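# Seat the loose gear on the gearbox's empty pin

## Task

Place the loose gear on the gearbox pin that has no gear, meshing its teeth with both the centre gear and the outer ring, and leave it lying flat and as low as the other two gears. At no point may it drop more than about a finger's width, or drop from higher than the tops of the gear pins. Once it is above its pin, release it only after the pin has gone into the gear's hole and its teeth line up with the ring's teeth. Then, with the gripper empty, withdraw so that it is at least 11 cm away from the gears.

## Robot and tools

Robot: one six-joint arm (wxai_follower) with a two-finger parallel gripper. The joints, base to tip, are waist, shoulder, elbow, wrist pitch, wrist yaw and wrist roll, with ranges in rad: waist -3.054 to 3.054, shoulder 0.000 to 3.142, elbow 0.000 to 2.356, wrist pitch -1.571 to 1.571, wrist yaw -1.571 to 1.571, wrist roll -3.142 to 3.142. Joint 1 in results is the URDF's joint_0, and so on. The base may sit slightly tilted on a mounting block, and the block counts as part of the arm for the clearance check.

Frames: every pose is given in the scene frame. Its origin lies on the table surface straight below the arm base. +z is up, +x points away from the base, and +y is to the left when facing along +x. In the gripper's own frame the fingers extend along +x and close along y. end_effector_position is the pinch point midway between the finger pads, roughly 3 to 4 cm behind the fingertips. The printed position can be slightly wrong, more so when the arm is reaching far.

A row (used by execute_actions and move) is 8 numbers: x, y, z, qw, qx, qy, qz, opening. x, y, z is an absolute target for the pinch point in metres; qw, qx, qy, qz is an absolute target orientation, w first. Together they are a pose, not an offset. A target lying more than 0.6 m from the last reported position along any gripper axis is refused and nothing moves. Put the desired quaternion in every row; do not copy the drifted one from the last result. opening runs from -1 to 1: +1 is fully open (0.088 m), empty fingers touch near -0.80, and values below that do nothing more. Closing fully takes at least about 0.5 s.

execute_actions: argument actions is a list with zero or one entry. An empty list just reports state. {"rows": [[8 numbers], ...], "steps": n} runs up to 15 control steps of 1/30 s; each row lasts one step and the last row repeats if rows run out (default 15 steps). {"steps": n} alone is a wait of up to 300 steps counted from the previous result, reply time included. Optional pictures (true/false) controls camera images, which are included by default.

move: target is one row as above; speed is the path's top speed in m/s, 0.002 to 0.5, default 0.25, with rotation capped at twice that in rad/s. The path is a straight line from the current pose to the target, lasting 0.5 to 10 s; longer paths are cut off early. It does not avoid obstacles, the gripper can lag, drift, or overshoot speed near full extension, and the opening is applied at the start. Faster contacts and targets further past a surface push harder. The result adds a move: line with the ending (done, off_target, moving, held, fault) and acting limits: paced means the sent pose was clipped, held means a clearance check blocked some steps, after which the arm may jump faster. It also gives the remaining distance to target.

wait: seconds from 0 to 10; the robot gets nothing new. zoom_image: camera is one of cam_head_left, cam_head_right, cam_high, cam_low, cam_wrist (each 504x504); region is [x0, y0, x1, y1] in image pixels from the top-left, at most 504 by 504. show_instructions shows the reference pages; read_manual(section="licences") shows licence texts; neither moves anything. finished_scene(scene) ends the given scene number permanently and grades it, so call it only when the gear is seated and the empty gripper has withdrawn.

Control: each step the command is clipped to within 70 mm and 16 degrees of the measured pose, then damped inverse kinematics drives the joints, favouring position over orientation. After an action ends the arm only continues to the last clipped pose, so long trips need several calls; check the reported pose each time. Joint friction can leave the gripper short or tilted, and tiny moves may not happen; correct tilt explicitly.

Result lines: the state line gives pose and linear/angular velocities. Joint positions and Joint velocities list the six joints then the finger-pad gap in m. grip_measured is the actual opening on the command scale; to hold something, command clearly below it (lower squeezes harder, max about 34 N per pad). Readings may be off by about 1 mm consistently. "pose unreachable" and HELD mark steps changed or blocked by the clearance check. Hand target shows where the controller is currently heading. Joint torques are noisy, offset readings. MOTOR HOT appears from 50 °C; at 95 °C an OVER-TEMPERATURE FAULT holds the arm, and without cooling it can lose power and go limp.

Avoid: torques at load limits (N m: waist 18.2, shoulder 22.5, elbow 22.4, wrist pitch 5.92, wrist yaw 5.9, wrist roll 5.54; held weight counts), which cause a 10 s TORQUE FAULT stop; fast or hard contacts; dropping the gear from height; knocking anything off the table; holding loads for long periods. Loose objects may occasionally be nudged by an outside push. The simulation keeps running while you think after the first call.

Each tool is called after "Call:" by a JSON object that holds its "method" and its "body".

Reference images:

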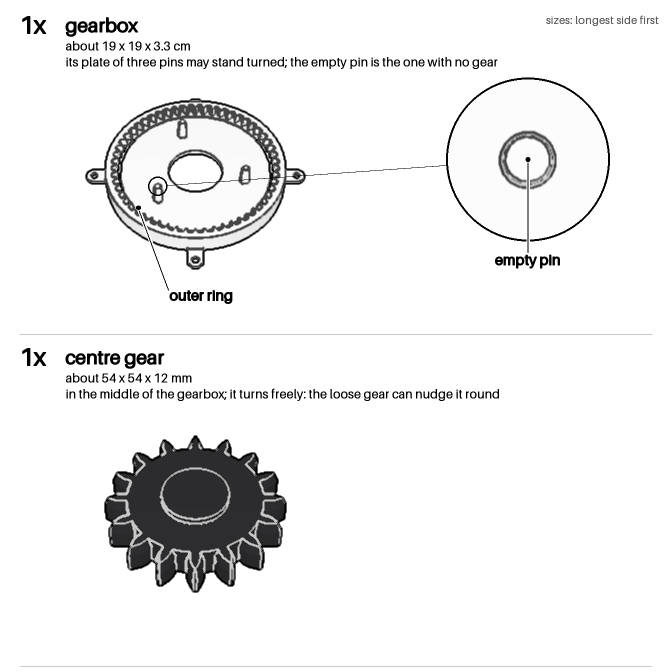

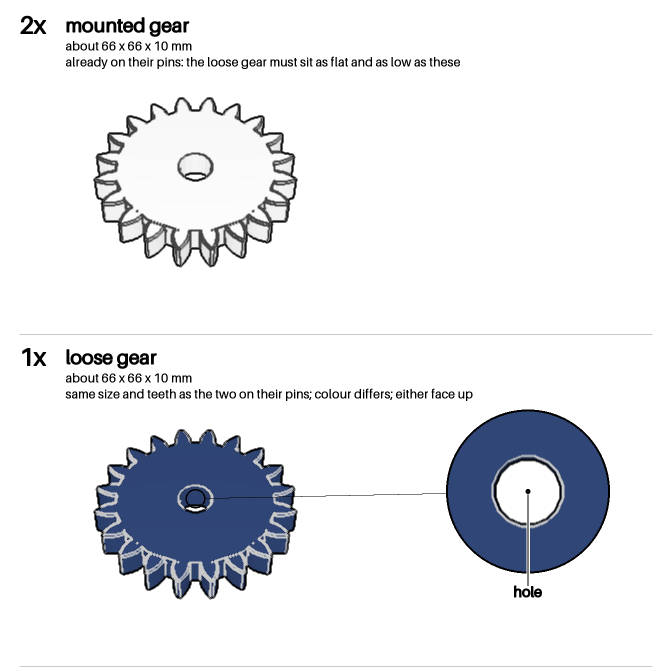

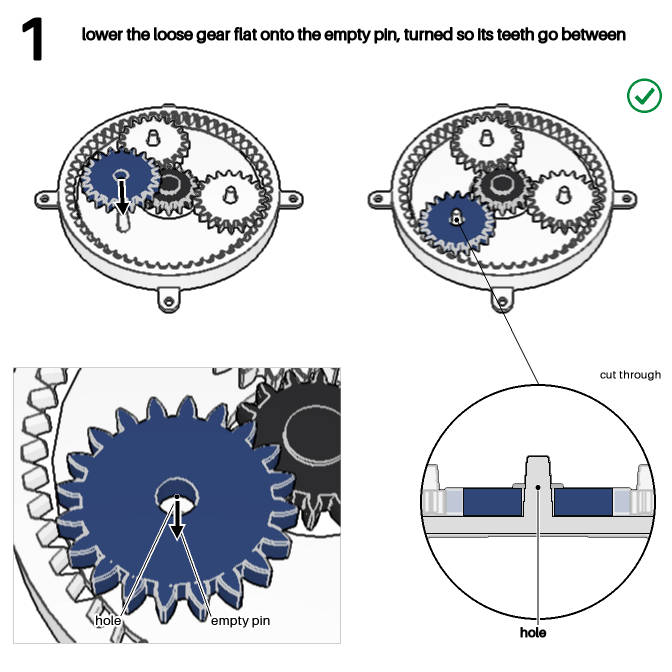

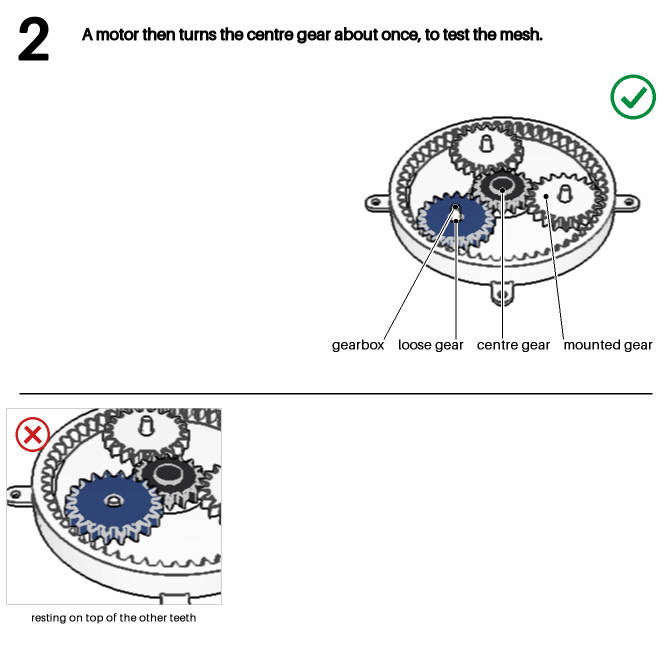

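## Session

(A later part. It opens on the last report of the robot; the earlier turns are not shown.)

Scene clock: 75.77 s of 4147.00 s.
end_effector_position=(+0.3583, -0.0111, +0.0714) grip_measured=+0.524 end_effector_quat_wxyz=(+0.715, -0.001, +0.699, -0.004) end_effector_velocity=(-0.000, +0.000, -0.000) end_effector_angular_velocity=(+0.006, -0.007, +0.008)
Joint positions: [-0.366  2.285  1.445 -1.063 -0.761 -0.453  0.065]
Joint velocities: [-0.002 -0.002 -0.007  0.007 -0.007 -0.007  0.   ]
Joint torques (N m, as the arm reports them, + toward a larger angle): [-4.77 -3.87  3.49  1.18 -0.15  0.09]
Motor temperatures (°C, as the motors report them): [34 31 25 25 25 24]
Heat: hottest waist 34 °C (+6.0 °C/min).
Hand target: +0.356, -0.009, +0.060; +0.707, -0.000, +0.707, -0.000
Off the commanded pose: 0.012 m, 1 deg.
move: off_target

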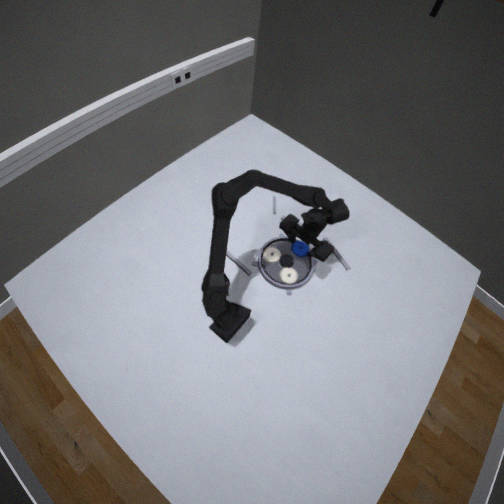

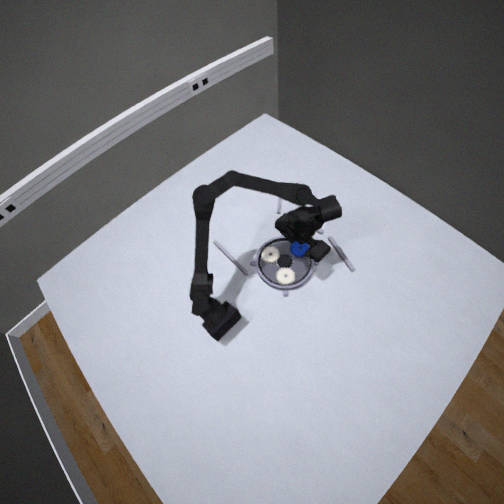

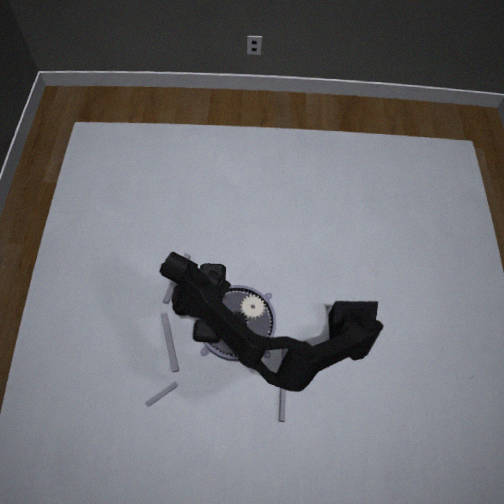

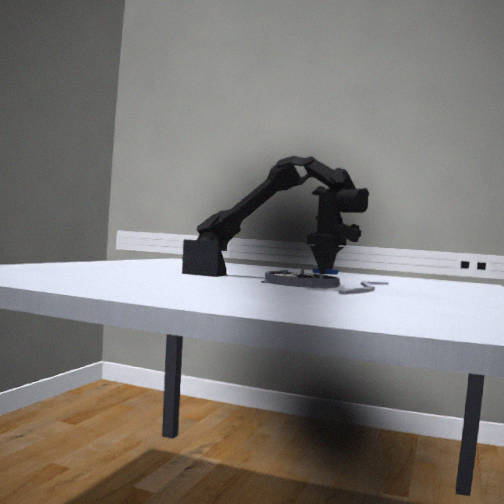

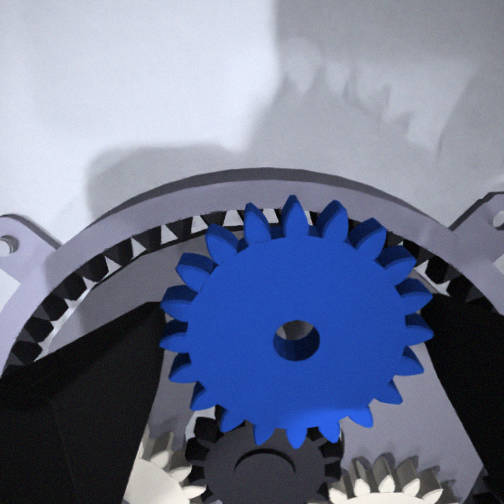

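Call:
{"method": "move", "body": {"target": [0.357,-0.017,0.084,0.707,0,0.707,0,0.1], "speed": 0.03}}

Call:
{"method": "move", "body": {"target": [0.356,-0.015,0.064,0.707,0,0.707,0,0.1], "speed": 0.015}}

Scene clock: 78.40 s of 4147.00 s.
end_effector_position=(+0.3555, -0.0142, +0.0820) grip_measured=+0.524 end_effector_quat_wxyz=(+0.706, +0.001, +0.708, +0.001) end_effector_velocity=(-0.005, +0.000, +0.000) end_effector_angular_velocity=(+0.007, +0.025, -0.005)
Joint positions: [-0.392  2.308  1.496 -1.152 -0.749 -0.516  0.065]
Joint velocities: [-0.002  0.007  0.007 -0.037  0.007 -0.022 -0.   ]
Joint torques (N m, as the arm reports them, + toward a larger angle): [-7.39 -4.35  6.8   0.03  0.06 -0.11]
Motor temperatures (°C, as the motors report them): [34 31 25 25 25 24]
Heat: hottest waist 34 °C (+5.1 °C/min).
Hand target: +0.357, -0.017, +0.084; +0.707, +0.000, +0.707, +0.000
Off the commanded pose: 0.004 m, 0 deg.
move: done

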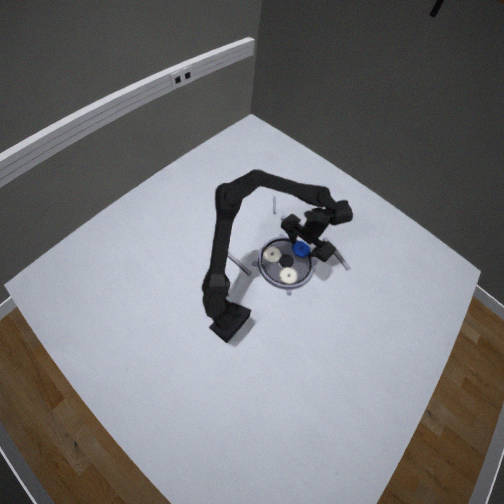

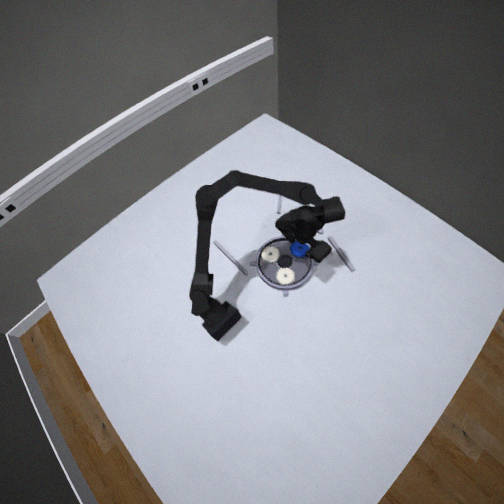

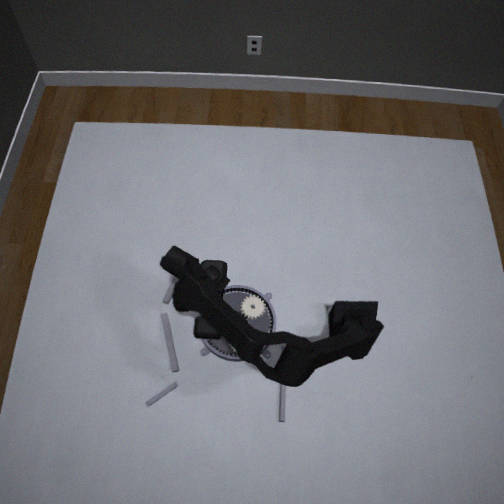

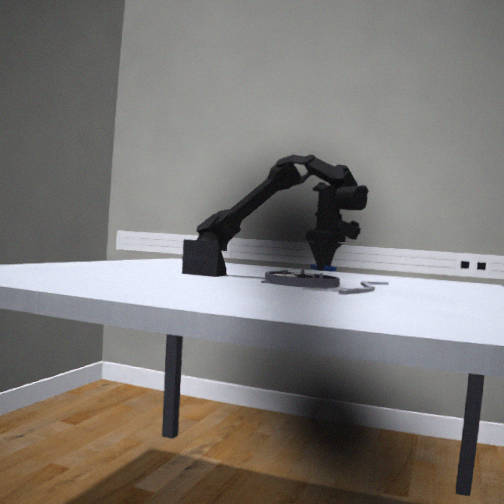

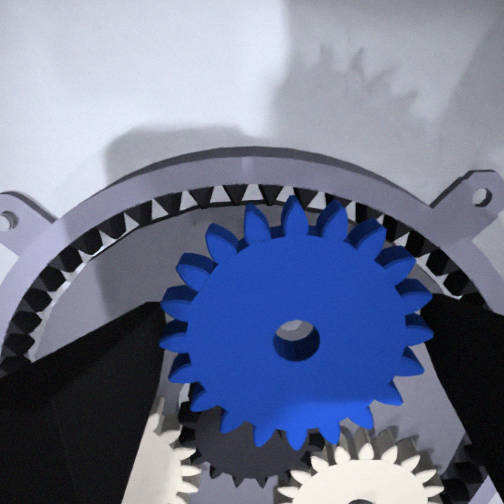

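Scene clock: 79.83 s of 4147.00 s.
end_effector_position=(+0.3581, -0.0163, +0.0717) grip_measured=+0.524 end_effector_quat_wxyz=(+0.712, -0.001, +0.702, -0.002) end_effector_velocity=(-0.003, +0.001, -0.000) end_effector_angular_velocity=(+0.011, +0.003, -0.003)
Joint positions: [-0.375  2.306  1.461 -1.078 -0.758 -0.476  0.065]
Joint velocities: [-0.002 -0.002 -0.007 -0.007 -0.007 -0.007 -0.001]
Joint torques (N m, as the arm reports them, + toward a larger angle): [-5.47 -4.47  3.79  0.98 -0.05  0.09]
Motor temperatures (°C, as the motors report them): [34 31 25 25 25 24]
Heat: hottest waist 34 °C (+5.0 °C/min).
Hand target: +0.356, -0.015, +0.064; +0.707, -0.000, +0.707, -0.000
Off the commanded pose: 0.008 m, 1 deg.
move: done

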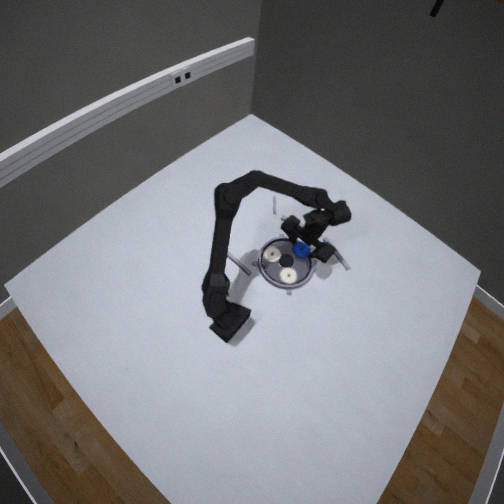

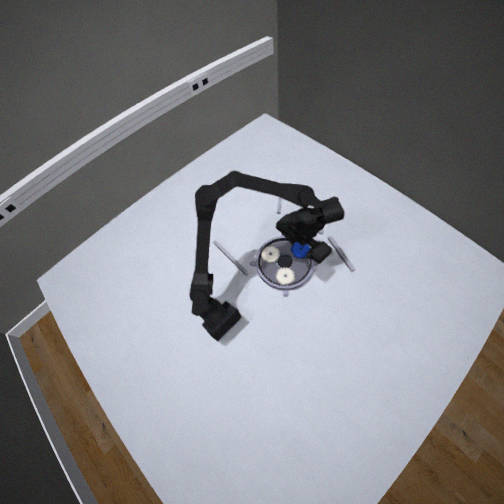

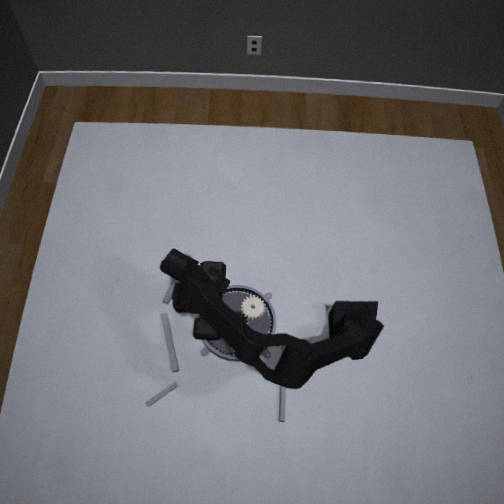

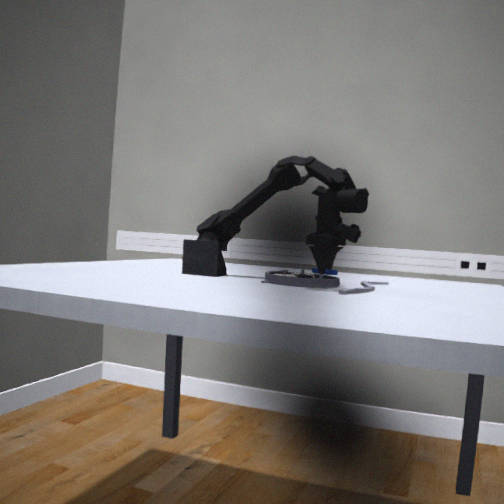

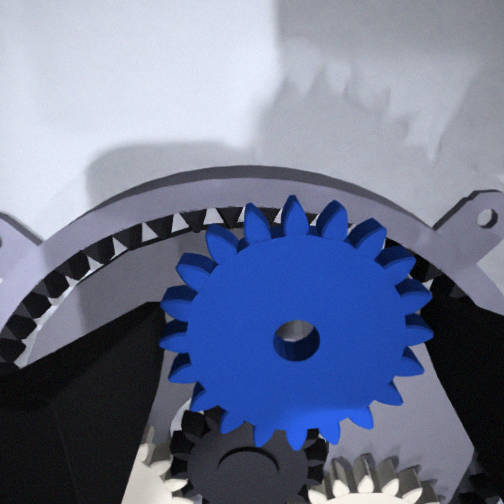

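Call:
{"method": "move", "body": {"target": [0.355,-0.017,0.084,0.707,0,0.707,0,0.1], "speed": 0.03}}

Call:
{"method": "move", "body": {"target": [0.351,-0.015,0.064,0.707,0,0.707,0,0.1], "speed": 0.015}}

Scene clock: 81.93 s of 4147.00 s.
end_effector_position=(+0.3532, -0.0150, +0.0811) grip_measured=+0.524 end_effector_quat_wxyz=(+0.705, +0.002, +0.709, +0.000) end_effector_velocity=(-0.003, +0.004, +0.003) end_effector_angular_velocity=(+0.016, +0.012, -0.027)
Joint positions: [-0.393  2.306  1.486 -1.149 -0.748 -0.519  0.065]
Joint velocities: [-0.002 -0.002  0.007 -0.037 -0.007  0.007 -0.   ]
Joint torques (N m, as the arm reports them, + toward a larger angle): [-7.36 -4.6   6.77  0.05  0.1  -0.09]
Motor temperatures (°C, as the motors report them): [34 31 25 25 25 24]
Heat: hottest waist 34 °C (+5.0 °C/min).
Hand target: +0.355, -0.017, +0.084; +0.707, +0.000, +0.707, +0.000
Off the commanded pose: 0.004 m, 0 deg.
move: done

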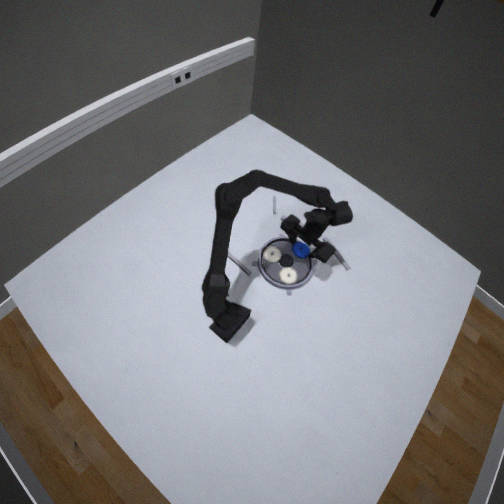

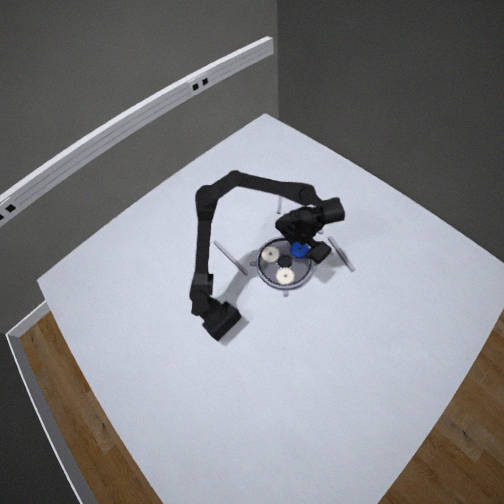

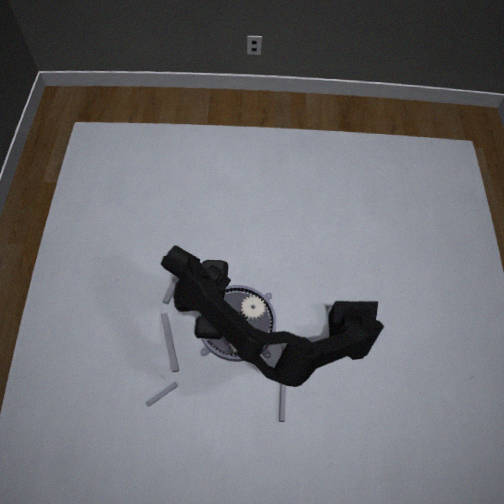

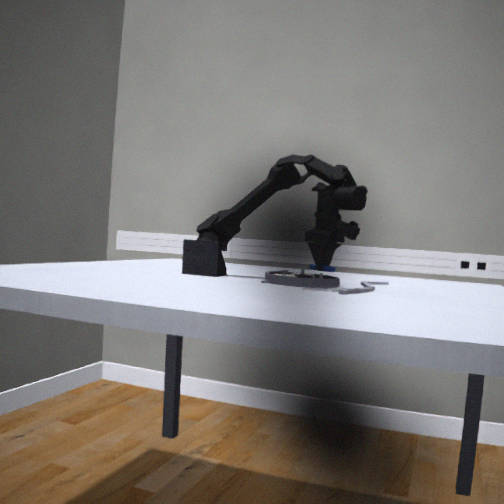

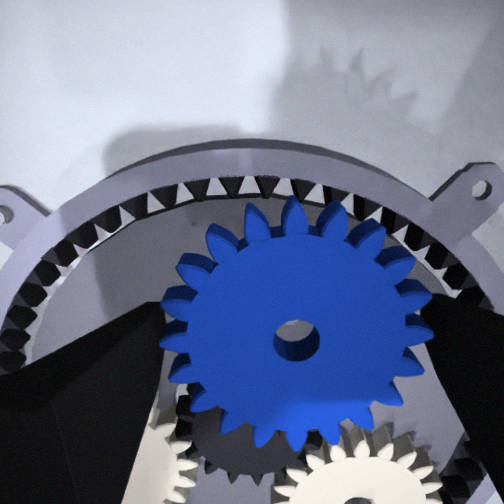

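Scene clock: 83.33 s of 4147.00 s.
end_effector_position=(+0.3518, -0.0156, +0.0629) grip_measured=+0.524 end_effector_quat_wxyz=(+0.706, +0.000, +0.708, +0.002) end_effector_velocity=(-0.003, +0.003, -0.001) end_effector_angular_velocity=(+0.025, -0.001, -0.021)
Joint positions: [-0.363  2.306  1.429 -1.063 -0.76  -0.481  0.065]
Joint velocities: [-0.002 -0.002 -0.012 -0.007 -0.022  0.007  0.   ]
Joint torques (N m, as the arm reports them, + toward a larger angle): [-6.86 -5.7   4.43  0.46  0.05  0.13]
Motor temperatures (°C, as the motors report them): [34 31 25 25 25 24]
Heat: hottest waist 34 °C (+5.1 °C/min).
Hand target: +0.351, -0.015, +0.064; +0.707, -0.000, +0.707, -0.000
Off the commanded pose: 0.001 m, 0 deg.
move: done

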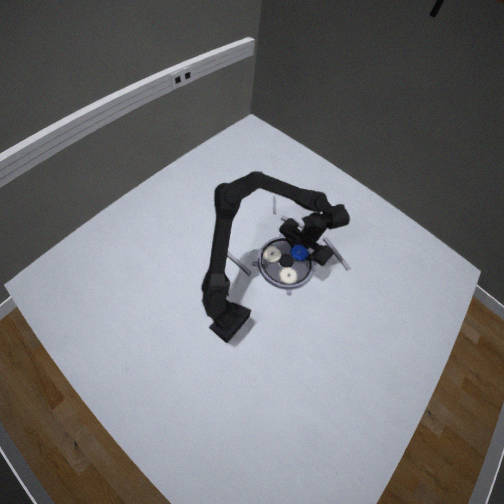

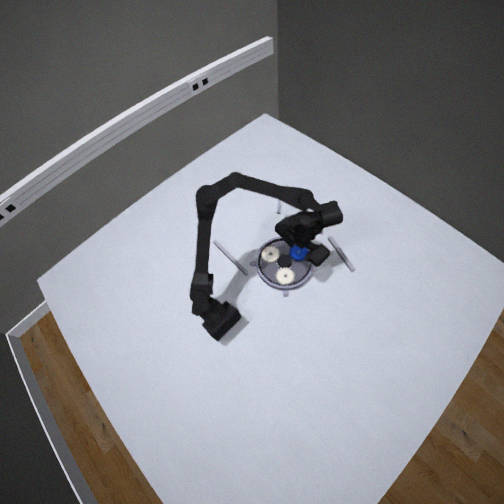

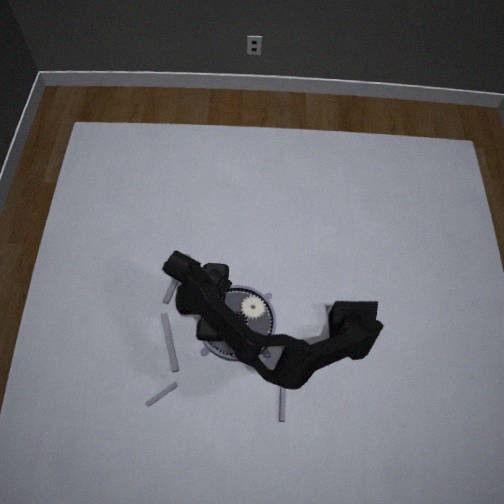

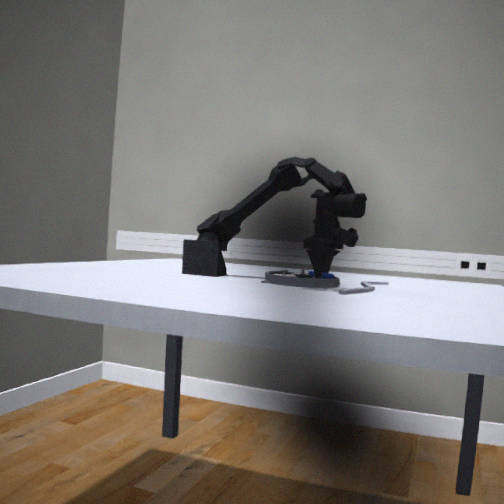

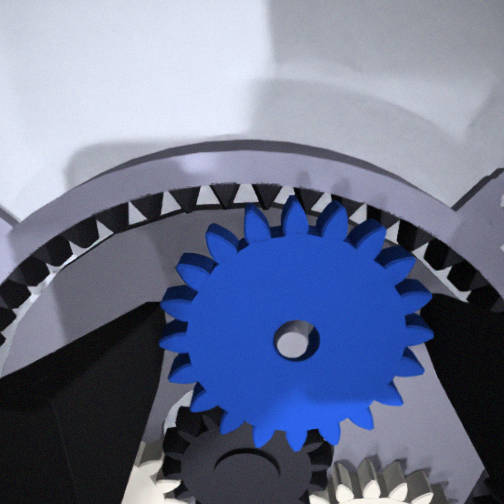

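On the pin. Continue down.

Call:
{"method": "move", "body": {"target": [0.351,-0.015,0.046,0.707,0,0.707,0,0.1], "speed": 0.01}}

Scene clock: 85.73 s of 4147.00 s.
end_effector_position=(+0.3512, -0.0152, +0.0523) grip_measured=+0.533 end_effector_quat_wxyz=(+0.710, +0.002, +0.704, -0.002) end_effector_velocity=(-0.003, +0.001, -0.000) end_effector_angular_velocity=(+0.011, +0.003, -0.032)
Joint positions: [-0.344  2.298  1.385 -0.993 -0.77  -0.439  0.065]
Joint velocities: [-0.002 -0.002 -0.007 -0.007 -0.007  0.022 -0.   ]
Joint torques (N m, as the arm reports them, + toward a larger angle): [-5.52 -4.29  4.39  1.32  0.    0.16]
Motor temperatures (°C, as the motors report them): [34 31 25 25 25 24]
Heat: hottest waist 34 °C (+4.0 °C/min).
Hand target: +0.351, -0.015, +0.046; +0.707, +0.000, +0.707, +0.000
Off the commanded pose: 0.006 m, 1 deg.
move: done

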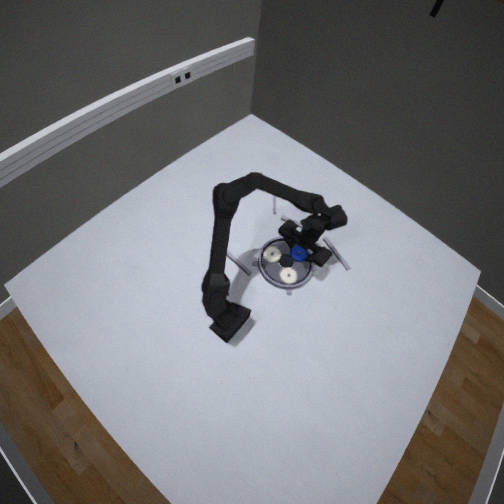

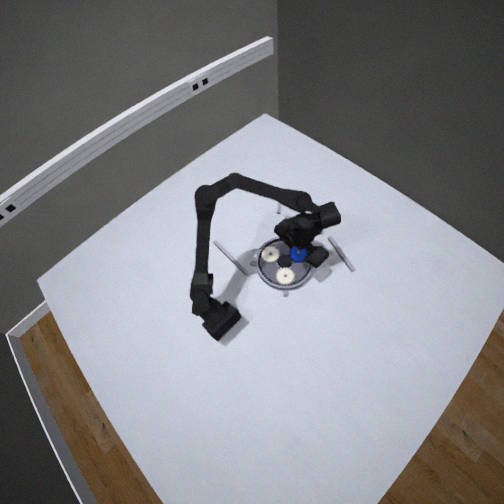

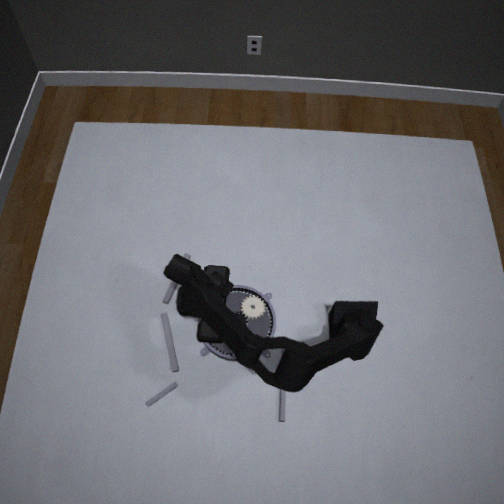

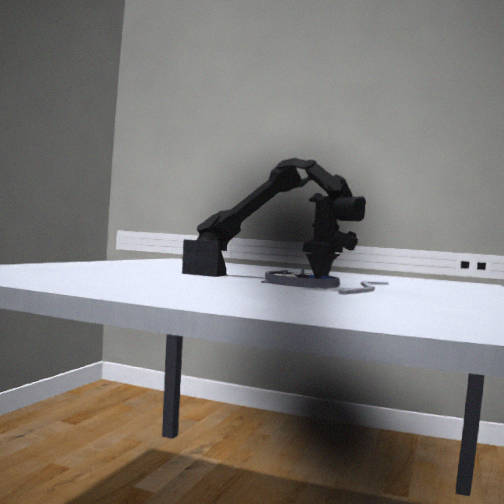

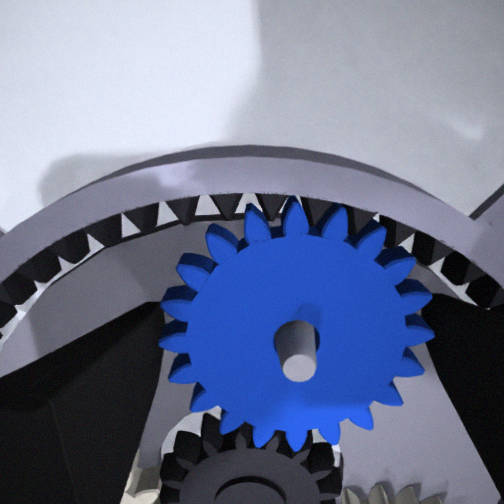

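Meshed. Release and retreat.

Call:
{"method": "move", "body": {"target": [0.351,-0.015,0.053,0.707,0,0.707,0,0.68]}}

Call:
{"method": "move", "body": {"target": [0.351,-0.015,0.2,0.707,0,0.707,0,0.68], "speed": 0.1}}

Scene clock: 87.23 s of 4147.00 s.
end_effector_position=(+0.3502, -0.0140, +0.0529) grip_measured=+0.677 end_effector_quat_wxyz=(+0.708, +0.003, +0.706, +0.001) end_effector_velocity=(+0.001, +0.000, +0.001) end_effector_angular_velocity=(+0.004, -0.010, +0.011)
Joint positions: [-0.345  2.298  1.387 -1.005 -0.772 -0.447  0.072]
Joint velocities: [-0.002 -0.002 -0.002  0.007 -0.007 -0.007  0.001]
Joint torques (N m, as the arm reports them, + toward a larger angle): [-6.67 -4.53  6.16  0.03  0.19 -0.08]
Motor temperatures (°C, as the motors report them): [34 31 25 25 25 24]
Heat: hottest waist 34 °C (+4.1 °C/min).
Hand target: +0.351, -0.015, +0.053; +0.707, +0.000, +0.707, -0.000
Off the commanded pose: 0.001 m, 0 deg.
move: done

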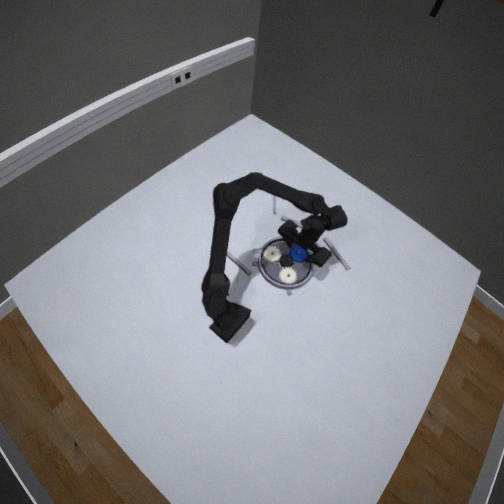

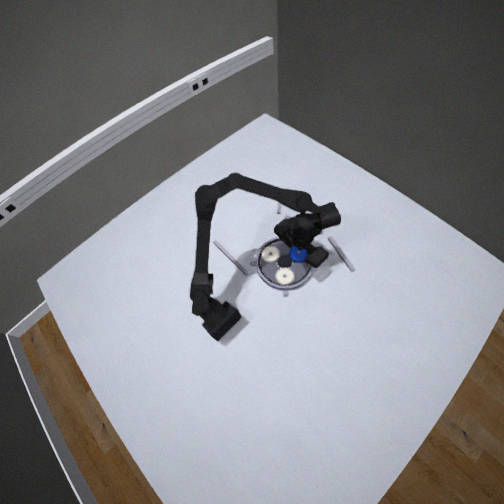

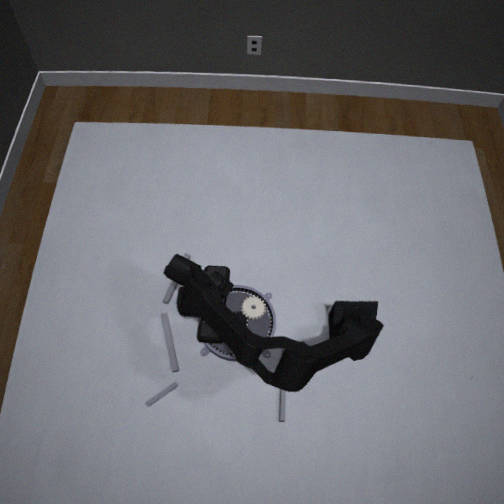

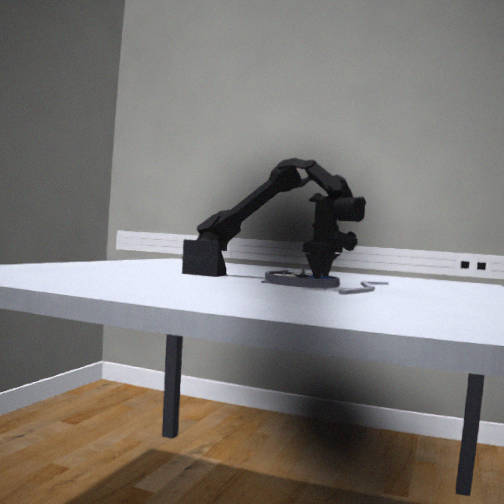

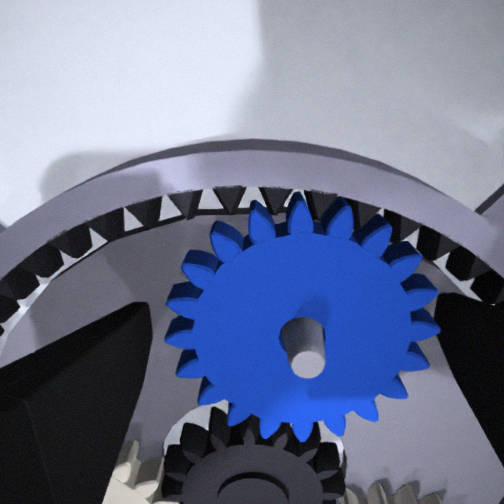

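Scene clock: 89.10 s of 4147.00 s.
end_effector_position=(+0.3491, -0.0169, +0.1934) grip_measured=+0.680 end_effector_quat_wxyz=(+0.719, -0.002, +0.695, -0.010) end_effector_velocity=(+0.000, +0.003, +0.003) end_effector_angular_velocity=(+0.004, -0.008, +0.007)
Joint positions: [-0.587  2.313  1.823 -1.57  -0.671 -0.701  0.072]
Joint velocities: [-0.002 -0.007  0.002 -0.007 -0.007 -0.007 -0.   ]
Joint torques (N m, as the arm reports them, + toward a larger angle): [-6.98 -5.67  7.12  0.1   0.09 -0.07]
Motor temperatures (°C, as the motors report them): [34 32 25 25 25 24]
Heat: hottest waist 34 °C (+3.0 °C/min).
Hand target: +0.350, -0.015, +0.200; +0.724, -0.011, +0.690, -0.011
Off the commanded pose: 0.007 m, 2 deg.
joint sent to its limit — the command would take joint 4 (wrist pitch) past its lower limit, so that joint was sent only as far as its limit.
move: done

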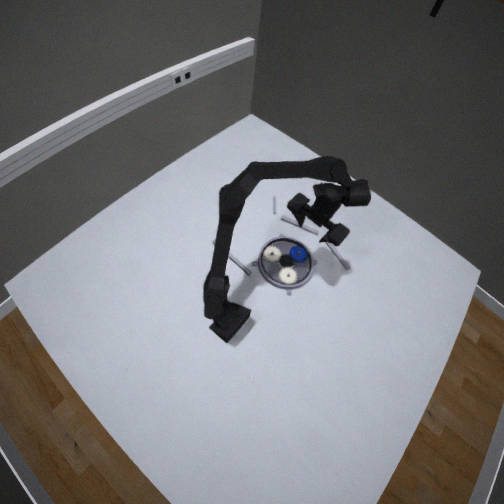

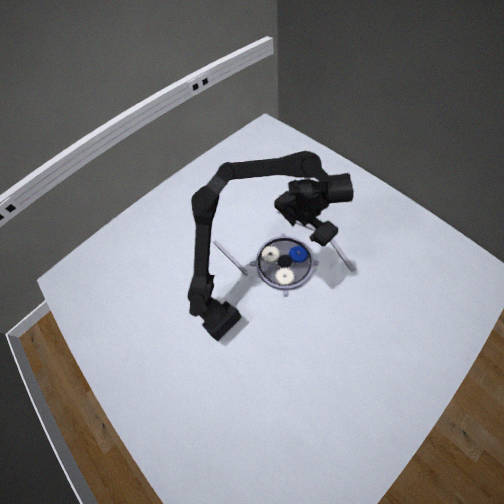

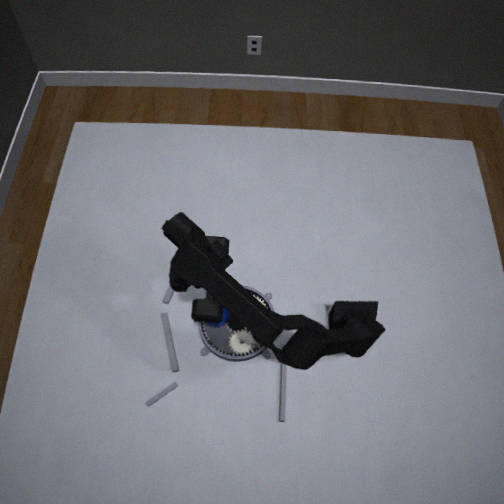

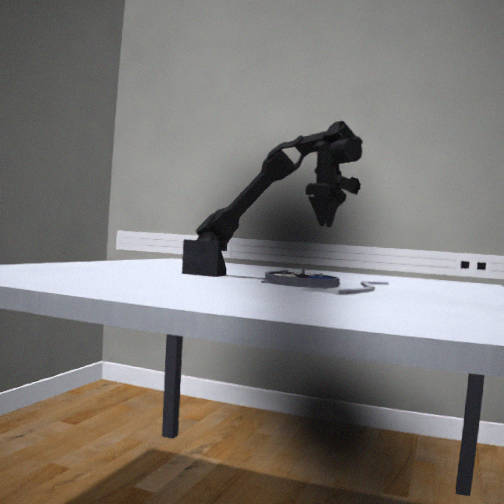

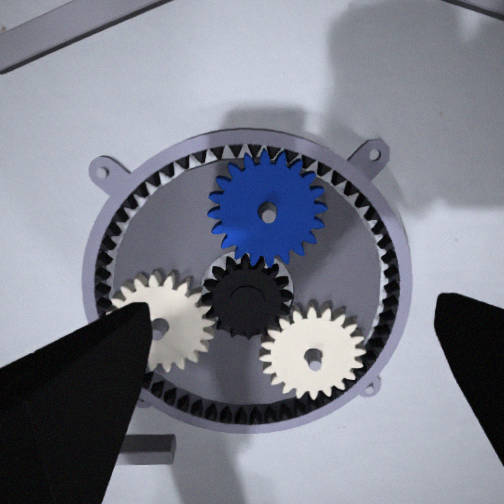

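Call:
{"method": "finished_scene", "body": {"scene": 1}}

The scene is finished: the task was done.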